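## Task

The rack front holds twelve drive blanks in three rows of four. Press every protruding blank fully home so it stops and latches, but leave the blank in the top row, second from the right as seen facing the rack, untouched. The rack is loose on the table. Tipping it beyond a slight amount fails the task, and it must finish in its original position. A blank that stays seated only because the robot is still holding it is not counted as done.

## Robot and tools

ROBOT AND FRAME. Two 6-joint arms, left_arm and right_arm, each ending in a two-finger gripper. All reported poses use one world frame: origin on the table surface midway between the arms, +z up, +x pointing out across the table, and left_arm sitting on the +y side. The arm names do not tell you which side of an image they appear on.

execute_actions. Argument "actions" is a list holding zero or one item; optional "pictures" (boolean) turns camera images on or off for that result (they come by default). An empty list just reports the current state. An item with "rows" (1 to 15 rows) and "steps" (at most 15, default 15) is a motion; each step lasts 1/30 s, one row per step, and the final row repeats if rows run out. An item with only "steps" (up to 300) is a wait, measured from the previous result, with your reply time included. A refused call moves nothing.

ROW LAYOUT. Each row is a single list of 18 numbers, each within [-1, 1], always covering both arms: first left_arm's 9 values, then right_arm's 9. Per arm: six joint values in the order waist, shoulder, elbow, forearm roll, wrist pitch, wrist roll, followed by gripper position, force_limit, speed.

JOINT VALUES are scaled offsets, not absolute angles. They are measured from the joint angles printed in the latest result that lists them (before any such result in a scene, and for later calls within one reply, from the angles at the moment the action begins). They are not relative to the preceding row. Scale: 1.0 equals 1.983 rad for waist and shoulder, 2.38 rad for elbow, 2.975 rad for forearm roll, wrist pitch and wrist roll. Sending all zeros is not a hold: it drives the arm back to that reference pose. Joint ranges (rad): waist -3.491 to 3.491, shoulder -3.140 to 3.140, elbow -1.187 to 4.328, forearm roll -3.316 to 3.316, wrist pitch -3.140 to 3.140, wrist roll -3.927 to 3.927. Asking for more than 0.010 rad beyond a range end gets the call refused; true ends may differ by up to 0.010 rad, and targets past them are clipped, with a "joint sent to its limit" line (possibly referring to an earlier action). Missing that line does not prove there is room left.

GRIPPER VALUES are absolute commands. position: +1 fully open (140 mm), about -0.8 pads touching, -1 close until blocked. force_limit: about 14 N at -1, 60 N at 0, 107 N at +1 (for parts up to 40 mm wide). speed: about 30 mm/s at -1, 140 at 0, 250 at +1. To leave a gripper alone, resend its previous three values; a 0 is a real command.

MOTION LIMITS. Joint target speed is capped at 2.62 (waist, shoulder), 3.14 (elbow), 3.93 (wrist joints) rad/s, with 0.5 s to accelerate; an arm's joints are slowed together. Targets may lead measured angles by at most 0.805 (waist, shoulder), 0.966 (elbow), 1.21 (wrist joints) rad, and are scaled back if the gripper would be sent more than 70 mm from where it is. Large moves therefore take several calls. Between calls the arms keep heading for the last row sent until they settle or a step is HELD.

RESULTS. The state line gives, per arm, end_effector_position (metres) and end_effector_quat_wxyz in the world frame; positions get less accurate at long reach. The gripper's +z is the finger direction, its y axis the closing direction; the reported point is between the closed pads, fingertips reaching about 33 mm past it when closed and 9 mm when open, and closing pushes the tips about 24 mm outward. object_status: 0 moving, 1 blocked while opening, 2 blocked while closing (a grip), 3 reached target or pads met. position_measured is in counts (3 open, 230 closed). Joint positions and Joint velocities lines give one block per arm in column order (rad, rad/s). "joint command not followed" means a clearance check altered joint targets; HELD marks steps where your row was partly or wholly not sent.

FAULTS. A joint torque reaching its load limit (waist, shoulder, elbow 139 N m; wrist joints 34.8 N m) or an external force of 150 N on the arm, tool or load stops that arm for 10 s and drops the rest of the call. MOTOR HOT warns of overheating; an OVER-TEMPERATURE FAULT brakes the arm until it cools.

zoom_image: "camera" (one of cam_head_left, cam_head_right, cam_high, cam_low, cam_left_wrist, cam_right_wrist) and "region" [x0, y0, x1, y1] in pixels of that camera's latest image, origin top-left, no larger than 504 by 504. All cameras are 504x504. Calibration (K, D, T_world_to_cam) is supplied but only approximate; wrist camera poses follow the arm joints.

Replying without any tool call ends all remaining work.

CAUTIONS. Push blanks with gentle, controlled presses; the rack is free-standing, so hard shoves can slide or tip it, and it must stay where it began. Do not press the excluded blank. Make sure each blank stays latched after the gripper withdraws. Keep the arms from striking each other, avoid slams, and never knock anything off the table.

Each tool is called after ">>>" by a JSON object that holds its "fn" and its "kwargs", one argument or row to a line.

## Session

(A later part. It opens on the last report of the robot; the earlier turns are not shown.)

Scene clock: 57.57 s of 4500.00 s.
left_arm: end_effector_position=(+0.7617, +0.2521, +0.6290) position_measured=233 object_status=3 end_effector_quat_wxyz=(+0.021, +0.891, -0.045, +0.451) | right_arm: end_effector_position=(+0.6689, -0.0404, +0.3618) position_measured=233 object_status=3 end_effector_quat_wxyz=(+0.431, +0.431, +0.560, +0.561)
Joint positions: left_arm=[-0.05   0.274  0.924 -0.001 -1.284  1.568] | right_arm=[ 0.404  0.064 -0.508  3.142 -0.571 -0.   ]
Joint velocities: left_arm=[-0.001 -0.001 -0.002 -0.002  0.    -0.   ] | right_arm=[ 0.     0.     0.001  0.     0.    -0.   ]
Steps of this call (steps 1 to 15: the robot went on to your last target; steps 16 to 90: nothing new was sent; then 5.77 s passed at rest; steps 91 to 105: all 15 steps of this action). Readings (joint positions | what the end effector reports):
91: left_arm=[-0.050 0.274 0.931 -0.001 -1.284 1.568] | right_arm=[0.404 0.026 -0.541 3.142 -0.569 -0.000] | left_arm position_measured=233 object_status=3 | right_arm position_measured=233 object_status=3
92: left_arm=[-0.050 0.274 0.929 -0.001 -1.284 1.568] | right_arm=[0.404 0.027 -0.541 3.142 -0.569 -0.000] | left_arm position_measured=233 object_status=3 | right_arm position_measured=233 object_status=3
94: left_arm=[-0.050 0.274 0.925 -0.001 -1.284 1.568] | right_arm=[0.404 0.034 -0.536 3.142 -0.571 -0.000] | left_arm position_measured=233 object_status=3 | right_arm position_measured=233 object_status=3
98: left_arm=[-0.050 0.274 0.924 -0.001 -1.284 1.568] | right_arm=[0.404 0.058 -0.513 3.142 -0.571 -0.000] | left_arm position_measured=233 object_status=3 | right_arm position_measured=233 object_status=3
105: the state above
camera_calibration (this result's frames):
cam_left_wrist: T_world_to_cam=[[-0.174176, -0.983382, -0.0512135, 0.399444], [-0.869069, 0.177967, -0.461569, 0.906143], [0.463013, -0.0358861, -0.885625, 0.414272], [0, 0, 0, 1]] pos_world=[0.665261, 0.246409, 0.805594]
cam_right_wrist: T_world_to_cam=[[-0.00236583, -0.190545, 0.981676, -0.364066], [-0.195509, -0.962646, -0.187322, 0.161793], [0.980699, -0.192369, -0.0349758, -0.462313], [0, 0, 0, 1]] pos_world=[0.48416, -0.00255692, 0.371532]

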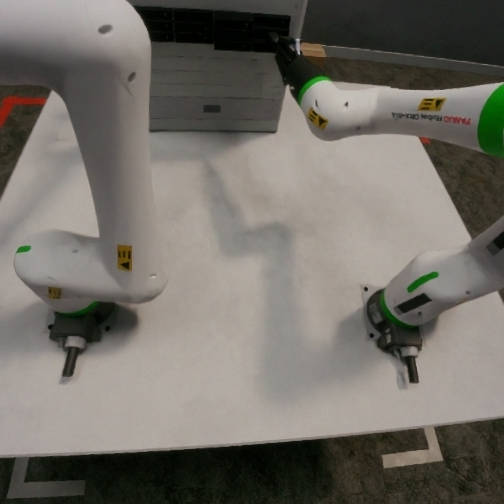

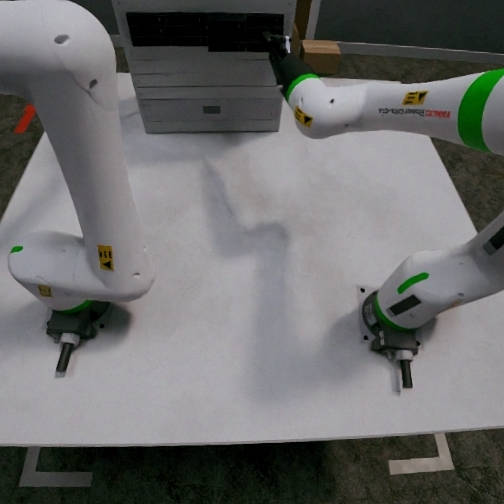

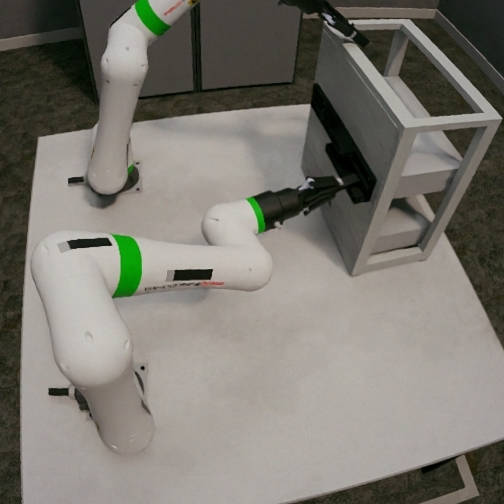

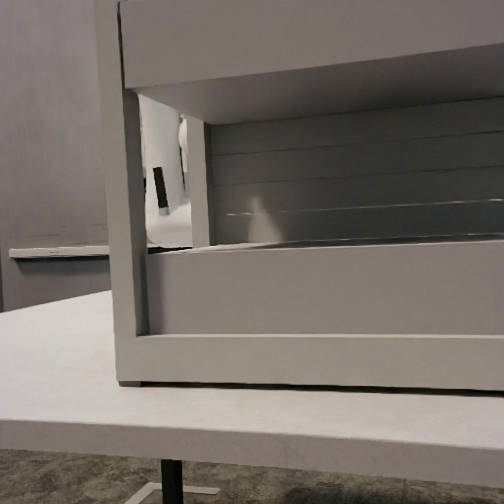

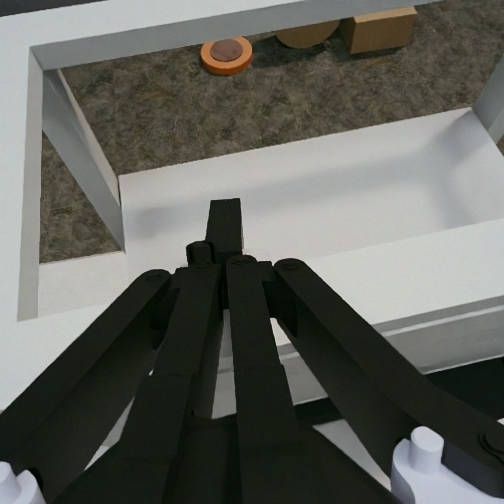

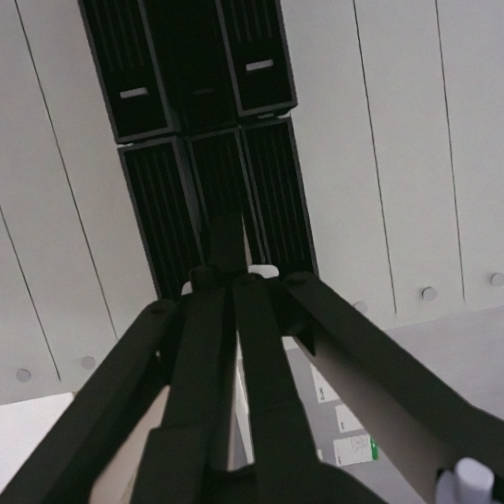

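>>> {"fn": "execute_actions", "kwargs": {
  "actions": [
    {"rows":[[0,0,-0.002,0,0,0,-1,0,0,0,0.0025,0.0022,0,0,0,-1,0,0],[0,0,-0.002,0,0,0,-1,0,0,0,0.005,0.0045,0,0,0,-1,0,0],[0,0,-0.002,0,0,0,-1,0,0,0,0.008,0.0072,0,0.0004,0,-1,0,0]]}
  ]
}}

>>> {"fn": "zoom_image", "kwargs": {
  "camera": "cam_high",
  "region": [320,140,390,210]
}}

>>> {"fn": "zoom_image", "kwargs": {
  "camera": "cam_high",
  "region": [320,0,390,70]
}}

Scene clock: 63.90 s of 4500.00 s.
left_arm: end_effector_position=(+0.7619, +0.2520, +0.6259) position_measured=233 object_status=3 end_effector_quat_wxyz=(+0.021, +0.892, -0.046, +0.449) | right_arm: end_effector_position=(+0.6755, -0.0386, +0.3619) position_measured=233 object_status=3 end_effector_quat_wxyz=(+0.431, +0.431, +0.560, +0.561)
Joint positions: left_arm=[-0.05   0.274  0.92  -0.001 -1.284  1.568] | right_arm=[ 0.404  0.079 -0.49   3.142 -0.57  -0.   ]
Joint velocities: left_arm=[ 0.001  0.    -0.     0.001  0.001 -0.   ] | right_arm=[-0.001  0.     0.    -0.     0.003 -0.   ]
Steps of this call (steps 1 to 15: the robot went on to your last target; steps 16 to 90: nothing new was sent; then 2.83 s passed at rest; steps 91 to 105: all 15 steps of this action). Readings (joint positions | what the end effector reports):
91: left_arm=[-0.050 0.274 0.924 -0.001 -1.284 1.568] | right_arm=[0.404 0.064 -0.507 3.142 -0.571 -0.000] | left_arm position_measured=233 object_status=3 | right_arm position_measured=233 object_status=3
92: left_arm=[-0.050 0.274 0.923 -0.001 -1.284 1.568] | right_arm=[0.404 0.065 -0.506 3.142 -0.571 -0.000] | left_arm position_measured=233 object_status=3 | right_arm position_measured=233 object_status=3
94: left_arm=[-0.050 0.274 0.920 -0.001 -1.284 1.568] | right_arm=[0.404 0.072 -0.498 3.142 -0.571 -0.000] | left_arm position_measured=233 object_status=3 | right_arm position_measured=233 object_status=3
98: left_arm=[-0.050 0.274 0.920 -0.001 -1.284 1.568] | right_arm=[0.404 0.079 -0.491 3.142 -0.571 -0.000] | left_arm position_measured=233 object_status=3 | right_arm position_measured=233 object_status=3
105: the state above
camera_calibration (this result's frames):
cam_left_wrist: T_world_to_cam=[[-0.174457, -0.98335, -0.050876, 0.399269], [-0.871293, 0.178234, -0.457253, 0.903855], [0.458708, -0.0354432, -0.88788, 0.416051], [0, 0, 0, 1]] pos_world=[0.666332, 0.24627, 0.803007]
cam_right_wrist: T_world_to_cam=[[-0.00247747, -0.190575, 0.98167, -0.363682], [-0.195488, -0.96264, -0.187374, 0.164764], [0.980703, -0.192368, -0.0348701, -0.468445], [0, 0, 0, 1]] pos_world=[0.490714, -0.000814591, 0.371553]

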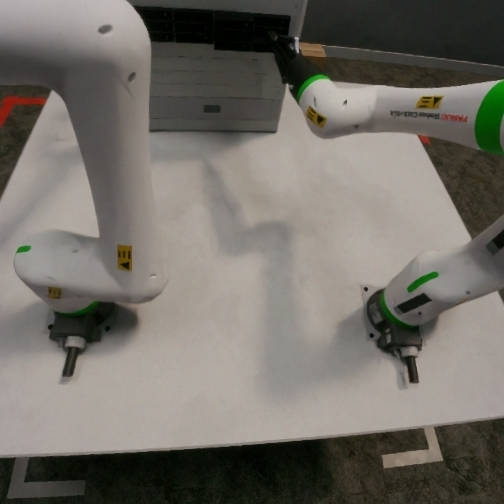

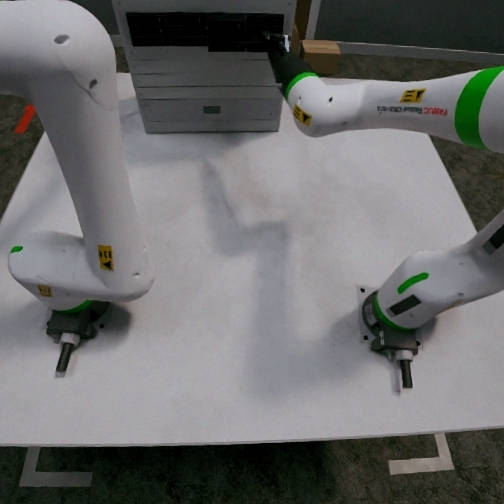

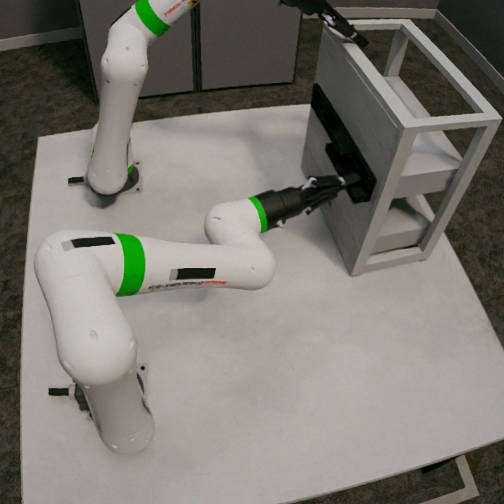

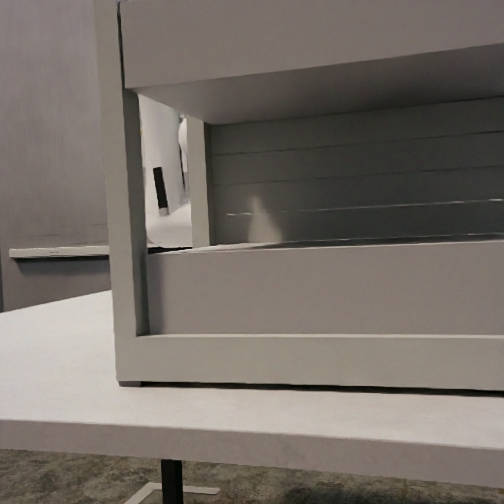

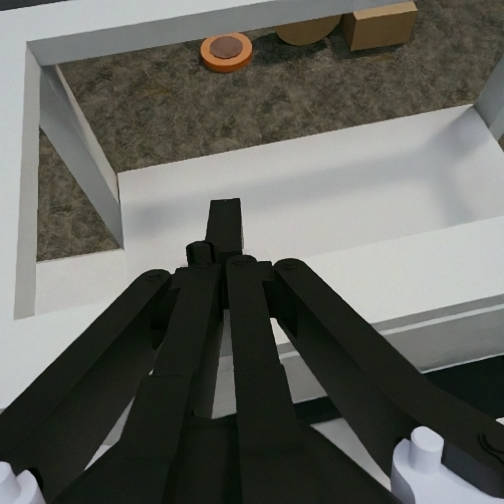

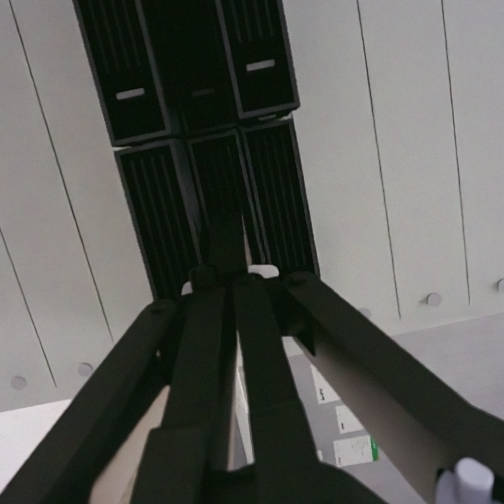

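Region (320, 140, 390, 210) of cam_high's 504x504 image, scaled by 7.200, with more detail than that image has.

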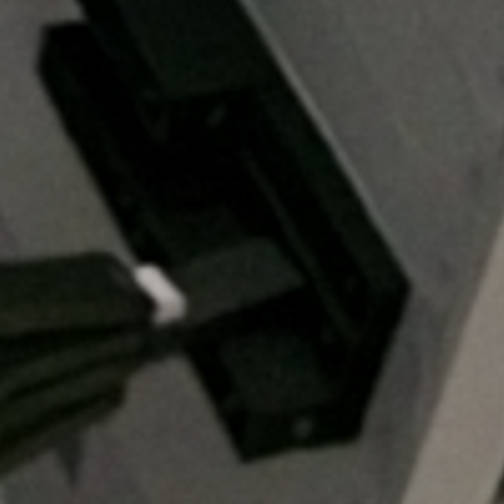

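Region (320, 0, 390, 70) of cam_high's 504x504 image, scaled by 7.200, with more detail than that image has.

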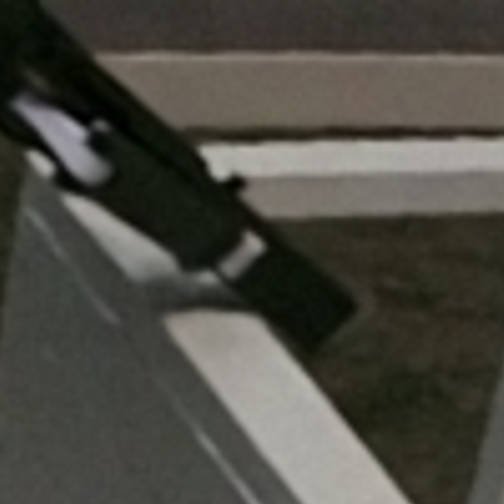

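>>> {"fn": "execute_actions", "kwargs": {
  "actions": [
    {"rows":[[0,0,0,0,0,0,-1,0,0,0,0.002,0.0019,0,0,0,-1,0,0],[0,0,0,0,0,0,-1,0,0,0,0.002,0.0019,0,0,0,-1,0,0],[0,0,0,0,0,0,-1,0,0,0,0.0042,0.0038,0,0.0003,0,-1,0,0]]}
  ]
}}

>>> {"fn": "zoom_image", "kwargs": {
  "camera": "cam_high",
  "region": [320,140,390,210]
}}

Scene clock: 68.97 s of 4500.00 s.
left_arm: end_effector_position=(+0.7619, +0.2521, +0.6260) position_measured=233 object_status=3 end_effector_quat_wxyz=(+0.021, +0.892, -0.046, +0.449) | right_arm: end_effector_position=(+0.6789, -0.0377, +0.3618) position_measured=233 object_status=3 end_effector_quat_wxyz=(+0.431, +0.431, +0.560, +0.561)
Joint positions: left_arm=[-0.05   0.274  0.92  -0.001 -1.284  1.568] | right_arm=[ 0.404  0.088 -0.481  3.142 -0.569 -0.   ]
Joint velocities: left_arm=[-0.     0.     0.001  0.     0.     0.   ] | right_arm=[ 0.     0.     0.     0.001  0.    -0.   ]
Steps of this call (steps 1 to 15: the robot went on to your last target; steps 16 to 90: nothing new was sent; then 1.57 s passed at rest; steps 91 to 105: all 15 steps of this action). Readings (joint positions | what the end effector reports):
91: left_arm=[-0.050 0.274 0.920 -0.001 -1.284 1.568] | right_arm=[0.404 0.079 -0.490 3.142 -0.570 -0.000] | left_arm position_measured=233 object_status=3 | right_arm position_measured=233 object_status=3
92: left_arm=[-0.050 0.274 0.920 -0.001 -1.284 1.568] | right_arm=[0.404 0.081 -0.489 3.142 -0.570 -0.000] | left_arm position_measured=233 object_status=3 | right_arm position_measured=233 object_status=3
94: left_arm=[-0.050 0.274 0.920 -0.001 -1.284 1.568] | right_arm=[0.404 0.084 -0.485 3.142 -0.570 -0.000] | left_arm position_measured=233 object_status=3 | right_arm position_measured=233 object_status=3
98: left_arm=[-0.050 0.274 0.920 -0.001 -1.284 1.568] | right_arm=[0.404 0.088 -0.482 3.142 -0.570 -0.000] | left_arm position_measured=233 object_status=3 | right_arm position_measured=233 object_status=3
105: the state above
camera_calibration (this result's frames):
cam_left_wrist: T_world_to_cam=[[-0.174418, -0.983358, -0.0508526, 0.39926], [-0.871246, 0.178184, -0.457364, 0.903931], [0.458813, -0.0354672, -0.887825, 0.415984], [0, 0, 0, 1]] pos_world=[0.666325, 0.246303, 0.803049]
cam_right_wrist: T_world_to_cam=[[-0.00233003, -0.190536, 0.981678, -0.363518], [-0.195516, -0.962647, -0.187306, 0.166295], [0.980698, -0.19237, -0.0350097, -0.471592], [0, 0, 0, 1]] pos_world=[0.494155, 0.000100423, 0.371495]

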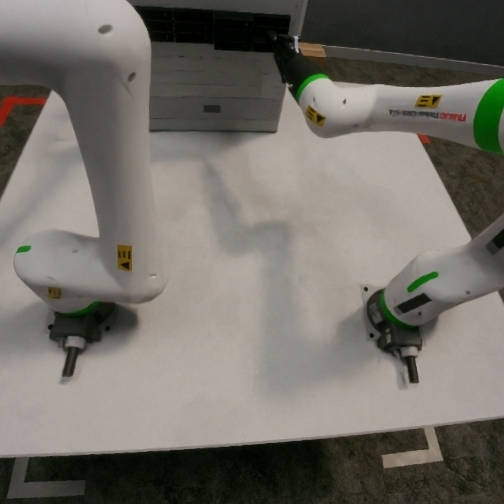

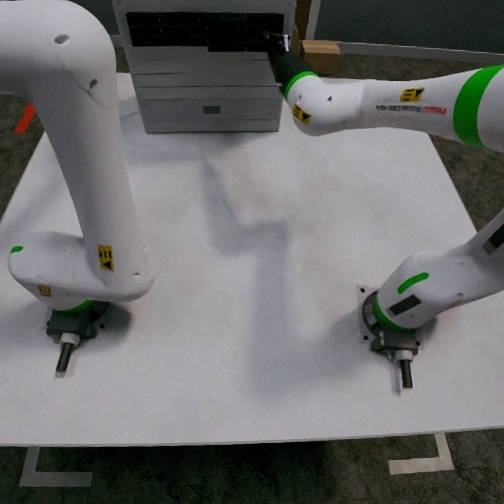

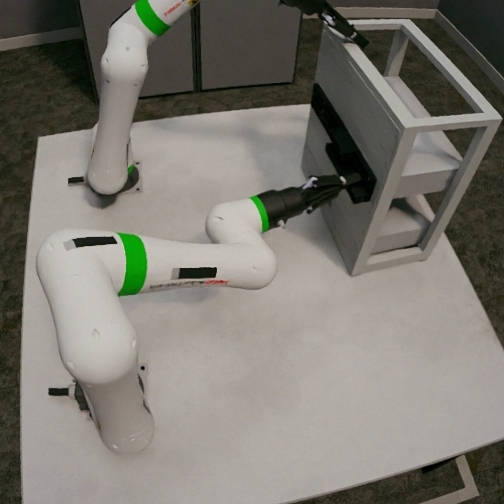

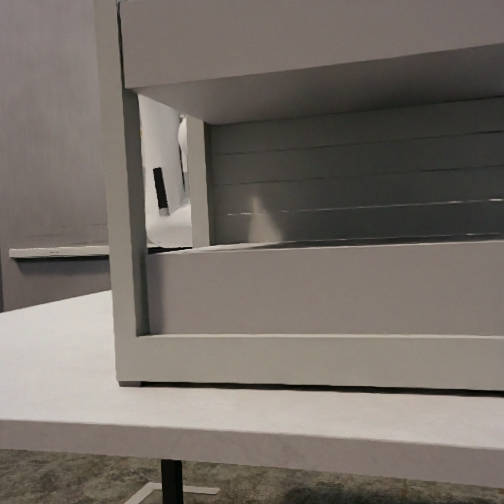

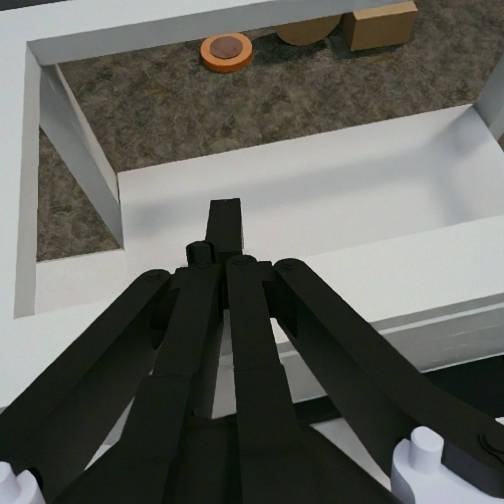

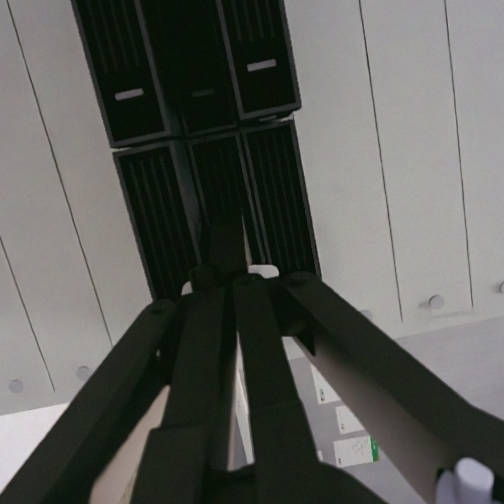

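Region (320, 140, 390, 210) of cam_high's 504x504 image, scaled by 7.200, with more detail than that image has.

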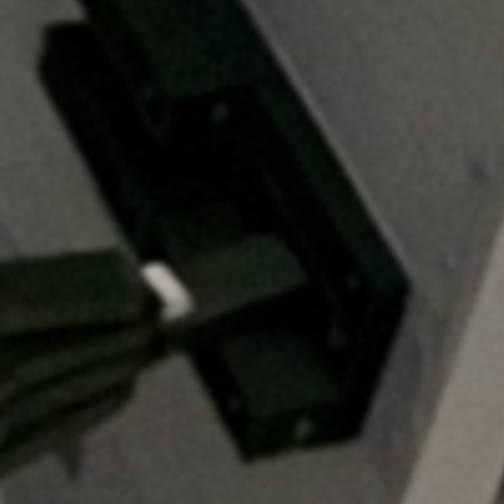

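>>> {"fn": "execute_actions", "kwargs": {
  "actions": [
    {"rows":[[0,0,0,0,0,0,-1,0,0,0,0.002,0.0018,0,0,0,-1,0,0]],"steps":10}
  ],
  "pictures": false
}}

>>> {"fn": "execute_actions", "kwargs": {
  "actions": [
    {"rows":[[0,0,0,0,0,0,-1,0,0,0,-0.056,-0.048,0,-0.001,0,-1,0,0]]}
  ],
  "pictures": false
}}

>>> {"fn": "execute_actions", "kwargs": {
  "actions": [
    {"rows":[[0,0,0,0,0,0,-1,0,0,0,0.024,-0.0145,0,-0.0277,0,-1,0,0]]}
  ]
}}

>>> {"fn": "zoom_image", "kwargs": {
  "camera": "cam_high",
  "region": [320,140,390,210]
}}

Scene clock: 76.53 s of 4500.00 s.
left_arm: end_effector_position=(+0.7619, +0.2520, +0.6259) position_measured=233 object_status=3 end_effector_quat_wxyz=(+0.021, +0.892, -0.046, +0.449) | right_arm: end_effector_position=(+0.6805, -0.0373, +0.3619) position_measured=233 object_status=3 end_effector_quat_wxyz=(+0.431, +0.431, +0.560, +0.561)
Joint positions: left_arm=[-0.05   0.274  0.92  -0.001 -1.284  1.568] | right_arm=[ 0.404  0.092 -0.477  3.142 -0.569 -0.   ]
Joint velocities: left_arm=[ 0.    -0.001  0.001 -0.001  0.     0.   ] | right_arm=[-0.001  0.001  0.001  0.     0.001 -0.   ]
Steps of this call (steps 1 to 15: the robot went on to your last target; steps 16 to 90: nothing new was sent; then 4.23 s passed at rest; steps 91 to 100: all 10 steps of this action). Readings (joint positions | what the end effector reports):
91: left_arm=[-0.050 0.274 0.920 -0.001 -1.284 1.568] | right_arm=[0.404 0.088 -0.481 3.142 -0.569 -0.000] | left_arm position_measured=233 object_status=3 | right_arm position_measured=233 object_status=3
92: left_arm=[-0.050 0.274 0.920 -0.001 -1.284 1.568] | right_arm=[0.404 0.089 -0.480 3.142 -0.569 -0.000] | left_arm position_measured=233 object_status=3 | right_arm position_measured=233 object_status=3
94: left_arm=[-0.050 0.274 0.920 -0.001 -1.284 1.568] | right_arm=[0.404 0.091 -0.478 3.142 -0.569 -0.000] | left_arm position_measured=233 object_status=3 | right_arm position_measured=233 object_status=3
98: left_arm=[-0.050 0.274 0.920 -0.001 -1.284 1.568] | right_arm=[0.404 0.092 -0.477 3.142 -0.569 -0.000] | left_arm position_measured=233 object_status=3 | right_arm position_measured=233 object_status=3
100: the state above

Scene clock: 77.03 s of 4500.00 s.
left_arm: end_effector_position=(+0.7619, +0.2520, +0.6259) position_measured=233 object_status=3 end_effector_quat_wxyz=(+0.021, +0.892, -0.046, +0.449) | right_arm: end_effector_position=(+0.6359, -0.0491, +0.3623) position_measured=233 object_status=3 end_effector_quat_wxyz=(+0.431, +0.431, +0.560, +0.561)
Joint positions: left_arm=[-0.05   0.274  0.92  -0.001 -1.284  1.568] | right_arm=[ 0.404 -0.019 -0.591  3.142 -0.572 -0.   ]
Joint velocities: left_arm=[-0.    -0.    -0.    -0.     0.001  0.   ] | right_arm=[ 0.    -0.001 -0.001 -0.    -0.001  0.   ]
Steps of this call (steps 1 to 15: all 15 steps of this action). Readings (joint positions | what the end effector reports):
1: left_arm=[-0.050 0.274 0.920 -0.001 -1.284 1.568] | right_arm=[0.404 0.092 -0.477 3.142 -0.569 -0.000] | left_arm position_measured=233 object_status=3 | right_arm position_measured=233 object_status=3
2: left_arm=[-0.050 0.274 0.920 -0.001 -1.284 1.568] | right_arm=[0.404 0.090 -0.478 3.142 -0.569 -0.000] | left_arm position_measured=233 object_status=3 | right_arm position_measured=233 object_status=3
4: left_arm=[-0.050 0.274 0.920 -0.001 -1.284 1.568] | right_arm=[0.404 0.071 -0.497 3.142 -0.569 -0.000] | left_arm position_measured=233 object_status=3 | right_arm position_measured=233 object_status=3
8: left_arm=[-0.050 0.274 0.920 -0.001 -1.284 1.568] | right_arm=[0.404 -0.006 -0.577 3.142 -0.572 -0.000] | left_arm position_measured=233 object_status=3 | right_arm position_measured=233 object_status=3
15: the state above

Scene clock: 77.53 s of 4500.00 s.
left_arm: end_effector_position=(+0.7619, +0.2520, +0.6259) position_measured=233 object_status=3 end_effector_quat_wxyz=(+0.021, +0.892, -0.046, +0.449) | right_arm: end_effector_position=(+0.6351, -0.0493, +0.3335) position_measured=233 object_status=3 end_effector_quat_wxyz=(+0.431, +0.431, +0.560, +0.561)
Joint positions: left_arm=[-0.05   0.274  0.92  -0.001 -1.284  1.568] | right_arm=[ 0.404  0.028 -0.626  3.142 -0.655 -0.   ]
Joint velocities: left_arm=[-0.     0.     0.001 -0.003 -0.001 -0.   ] | right_arm=[ 0.001  0.    -0.    -0.001  0.    -0.   ]
Steps of this call (steps 1 to 15: all 15 steps of this action). Readings (joint positions | what the end effector reports):
1: left_arm=[-0.050 0.274 0.920 -0.001 -1.284 1.568] | right_arm=[0.404 -0.019 -0.591 3.142 -0.572 -0.000] | left_arm position_measured=233 object_status=3 | right_arm position_measured=233 object_status=3
2: left_arm=[-0.050 0.274 0.920 -0.001 -1.284 1.568] | right_arm=[0.404 -0.018 -0.593 3.142 -0.576 -0.000] | left_arm position_measured=233 object_status=3 | right_arm position_measured=233 object_status=3
4: left_arm=[-0.050 0.274 0.920 -0.001 -1.284 1.568] | right_arm=[0.404 0.001 -0.606 3.142 -0.607 -0.000] | left_arm position_measured=233 object_status=3 | right_arm position_measured=233 object_status=3
8: left_arm=[-0.050 0.274 0.920 -0.001 -1.284 1.568] | right_arm=[0.404 0.028 -0.626 3.142 -0.654 -0.000] | left_arm position_measured=233 object_status=3 | right_arm position_measured=233 object_status=3
15: the state above
camera_calibration (this result's frames):
cam_left_wrist: T_world_to_cam=[[-0.174457, -0.98335, -0.0508759, 0.399269], [-0.871294, 0.178234, -0.457252, 0.903854], [0.458706, -0.035443, -0.887881, 0.416052], [0, 0, 0, 1]] pos_world=[0.666333, 0.24627, 0.803007]
cam_right_wrist: T_world_to_cam=[[-0.00274563, -0.190645, 0.981655, -0.337783], [-0.195431, -0.962627, -0.187496, 0.141243], [0.980714, -0.192361, -0.034615, -0.432031], [0, 0, 0, 1]] pos_world=[0.450375, -0.0115383, 0.343114]

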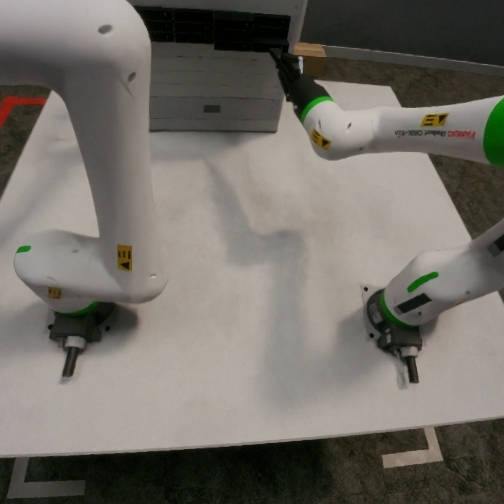

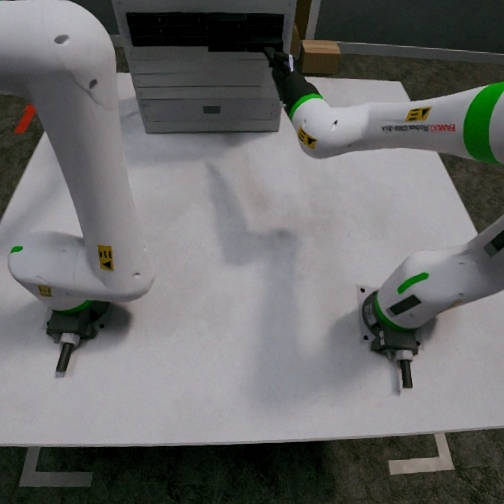

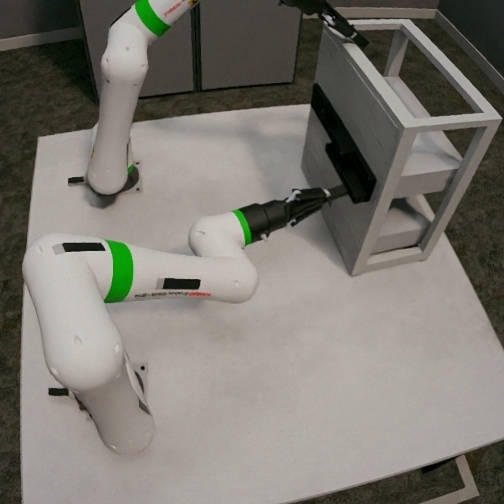

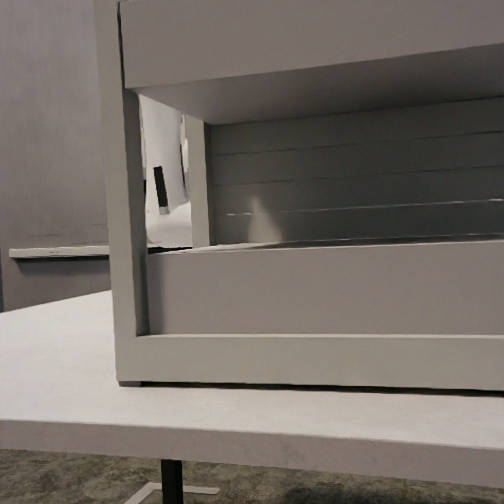

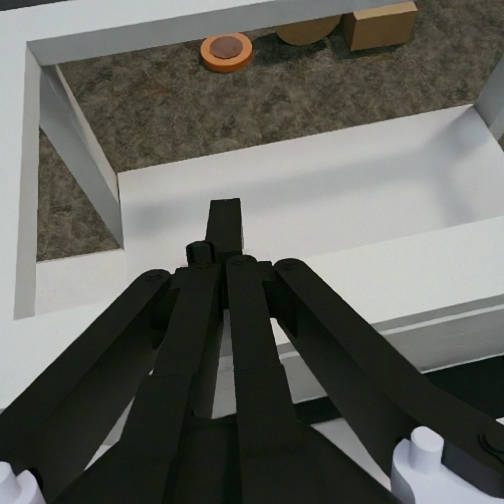

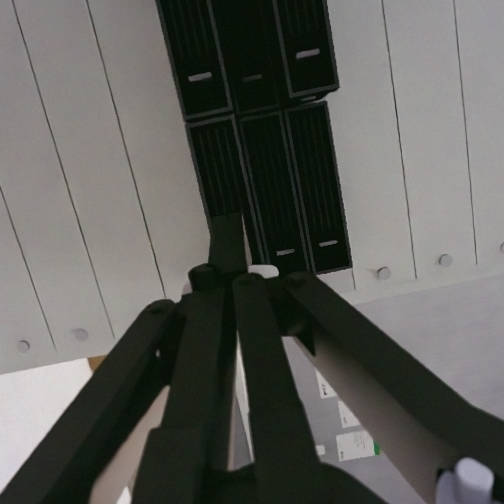

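Region (320, 140, 390, 210) of cam_high's 504x504 image, scaled by 7.200, with more detail than that image has.

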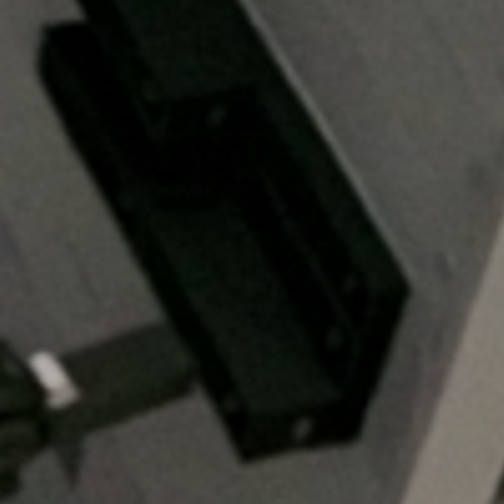

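>>> {"fn": "execute_actions", "kwargs": {
  "actions": [
    {"rows":[[0,0,0,0,0,0,-1,0,0,0,0.005,0.0044,0,0,0,-1,0,0],[0,0,0,0,0,0,-1,0,0,0,0.01,0.0088,0,0,0,-1,0,0],[0,0,0,0,0,0,-1,0,0,0,0.015,0.0132,0,0.0005,0,-1,0,0],[0,0,0,0,0,0,-1,0,0,0,0.02,0.0176,0,0.001,0,-1,0,0],[0,0,0,0,0,0,-1,0,0,0,0.025,0.022,0,0.001,0,-1,0,0],[0,0,0,0,0,0,-1,0,0,0,0.03,0.0265,0,0.0015,0,-1,0,0],[0,0,0,0,0,0,-1,0,0,0,0.035,0.031,0,0.002,0,-1,0,0],[0,0,0,0,0,0,-1,0,0,0,0.04,0.0356,0,0.002,0,-1,0,0],[0,0,0,0,0,0,-1,0,0,0,0.045,0.0403,0,0.0025,0,-1,0,0],[0,0,0,0,0,0,-1,0,0,0,0.0494,0.0445,0,0.0027,0,-1,0,0]]}
  ],
  "pictures": false
}}

>>> {"fn": "execute_actions", "kwargs": {
  "actions": [
    {"rows":[[0,0,0,0,0,0,-1,0,0,0,0.002,0.0019,0,0,0,-1,0,0],[0,0,0,0,0,0,-1,0,0,0,0.002,0.0019,0,0,0,-1,0,0],[0,0,0,0,0,0,-1,0,0,0,0.0042,0.004,0,0.0004,0,-1,0,0]]}
  ]
}}

>>> {"fn": "zoom_image", "kwargs": {
  "camera": "cam_high",
  "region": [320,140,390,210]
}}

Scene clock: 89.57 s of 4500.00 s.
left_arm: end_effector_position=(+0.7619, +0.2520, +0.6259) position_measured=233 object_status=3 end_effector_quat_wxyz=(+0.021, +0.892, -0.046, +0.449) | right_arm: end_effector_position=(+0.6756, -0.0386, +0.3331) position_measured=233 object_status=3 end_effector_quat_wxyz=(+0.431, +0.431, +0.560, +0.561)
Joint positions: left_arm=[-0.05   0.274  0.92  -0.001 -1.284  1.568] | right_arm=[ 0.404  0.126 -0.52   3.142 -0.647 -0.   ]
Joint velocities: left_arm=[ 0.001 -0.001 -0.001  0.001  0.001  0.   ] | right_arm=[ 0.001  0.008  0.009 -0.001  0.001 -0.   ]
Steps of this call (steps 1 to 15: the robot went on to your last target; steps 16 to 90: nothing new was sent; then 8.53 s passed at rest; steps 91 to 105: all 15 steps of this action). Readings (joint positions | what the end effector reports):
91: left_arm=[-0.050 0.274 0.920 -0.001 -1.284 1.568] | right_arm=[0.404 0.028 -0.626 3.142 -0.655 -0.000] | left_arm position_measured=233 object_status=3 | right_arm position_measured=233 object_status=3
92: left_arm=[-0.050 0.274 0.920 -0.001 -1.284 1.568] | right_arm=[0.404 0.030 -0.625 3.142 -0.655 -0.000] | left_arm position_measured=233 object_status=3 | right_arm position_measured=233 object_status=3
94: left_arm=[-0.050 0.274 0.920 -0.001 -1.284 1.568] | right_arm=[0.404 0.043 -0.611 3.142 -0.655 -0.000] | left_arm position_measured=233 object_status=3 | right_arm position_measured=233 object_status=3
98: left_arm=[-0.050 0.274 0.920 -0.001 -1.284 1.568] | right_arm=[0.404 0.079 -0.572 3.142 -0.651 -0.000] | left_arm position_measured=233 object_status=3 | right_arm position_measured=233 object_status=3
105: the state above

Scene clock: 90.07 s of 4500.00 s.
left_arm: end_effector_position=(+0.7619, +0.2520, +0.6259) position_measured=233 object_status=3 end_effector_quat_wxyz=(+0.021, +0.892, -0.046, +0.449) | right_arm: end_effector_position=(+0.6792, -0.0376, +0.3331) position_measured=233 object_status=3 end_effector_quat_wxyz=(+0.431, +0.431, +0.560, +0.561)
Joint positions: left_arm=[-0.05   0.274  0.92  -0.001 -1.284  1.568] | right_arm=[ 0.404  0.134 -0.511  3.142 -0.646 -0.   ]
Joint velocities: left_arm=[ 0.002  0.     0.     0.001 -0.001 -0.   ] | right_arm=[ 0.     0.     0.    -0.    -0.001  0.   ]
Steps of this call (steps 1 to 15: all 15 steps of this action). Readings (joint positions | what the end effector reports):
1: left_arm=[-0.050 0.274 0.920 -0.001 -1.284 1.568] | right_arm=[0.404 0.126 -0.520 3.142 -0.647 -0.000] | left_arm position_measured=233 object_status=3 | right_arm position_measured=233 object_status=3
2: left_arm=[-0.050 0.274 0.920 -0.001 -1.284 1.568] | right_arm=[0.404 0.127 -0.519 3.142 -0.647 -0.000] | left_arm position_measured=233 object_status=3 | right_arm position_measured=233 object_status=3
4: left_arm=[-0.050 0.274 0.920 -0.001 -1.284 1.568] | right_arm=[0.404 0.131 -0.515 3.142 -0.646 -0.000] | left_arm position_measured=233 object_status=3 | right_arm position_measured=233 object_status=3
8: left_arm=[-0.050 0.274 0.920 -0.001 -1.284 1.568] | right_arm=[0.404 0.134 -0.511 3.142 -0.646 -0.000] | left_arm position_measured=233 object_status=3 | right_arm position_measured=233 object_status=3
15: the state above
camera_calibration (this result's frames):
cam_left_wrist: T_world_to_cam=[[-0.174457, -0.98335, -0.0508759, 0.399269], [-0.871294, 0.178234, -0.457252, 0.903854], [0.458706, -0.0354429, -0.887881, 0.416052], [0, 0, 0, 1]] pos_world=[0.666333, 0.24627, 0.803007]
cam_right_wrist: T_world_to_cam=[[-0.00267351, -0.190626, 0.981659, -0.335041], [-0.195445, -0.962631, -0.187463, 0.161044], [0.980711, -0.192362, -0.0346833, -0.472979], [0, 0, 0, 1]] pos_world=[0.494435, 0.000175733, 0.342682]

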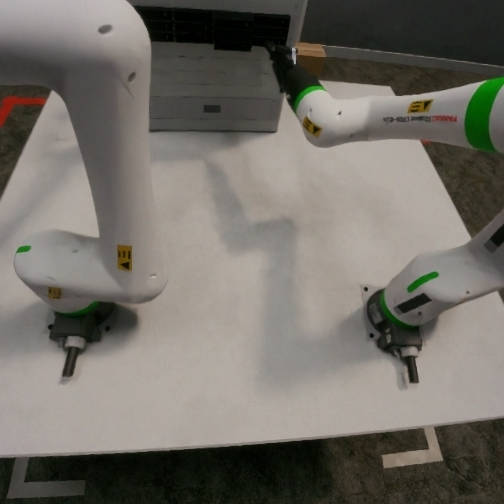

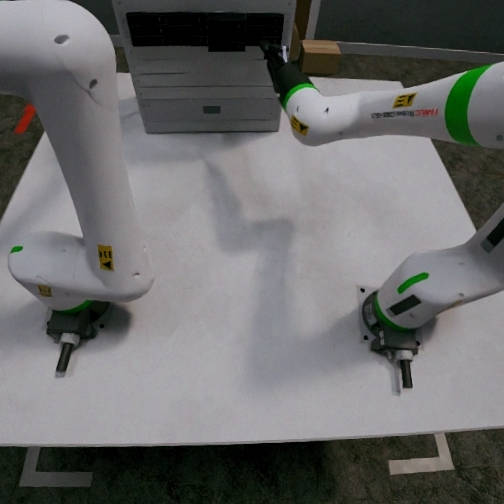

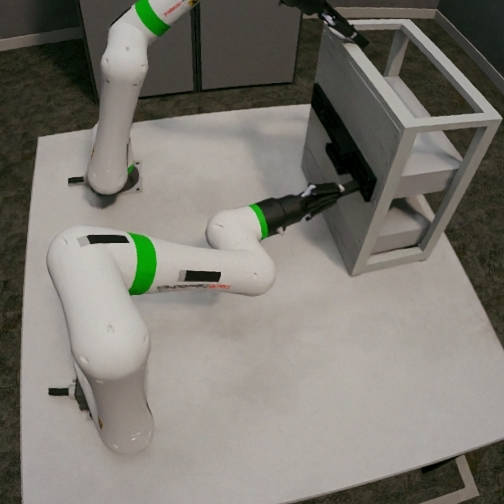

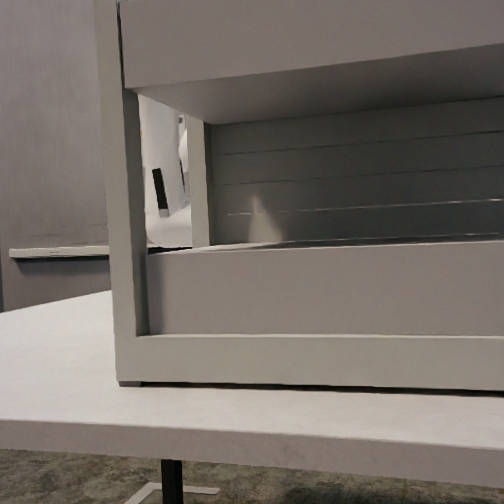

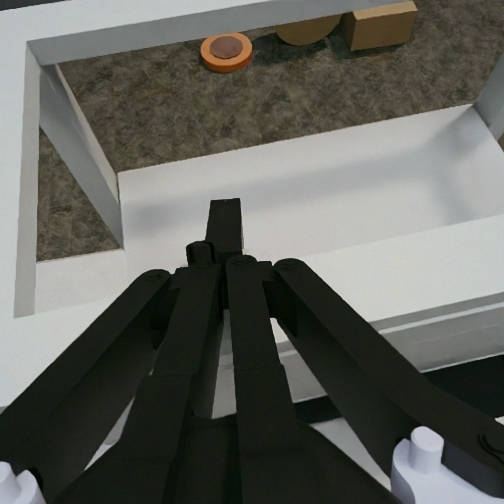

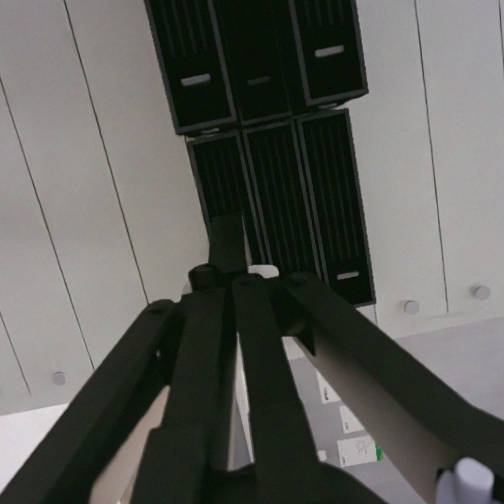

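Region (320, 140, 390, 210) of cam_high's 504x504 image, scaled by 7.200, with more detail than that image has.

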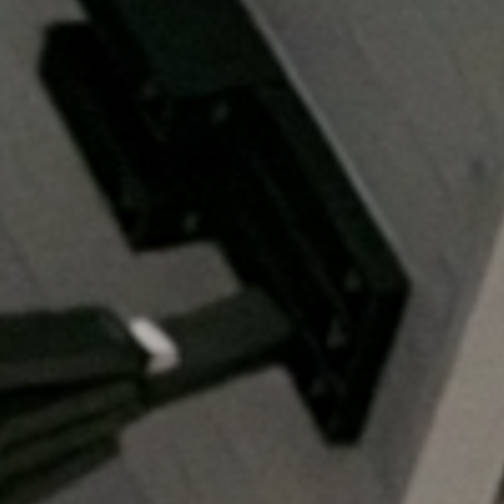

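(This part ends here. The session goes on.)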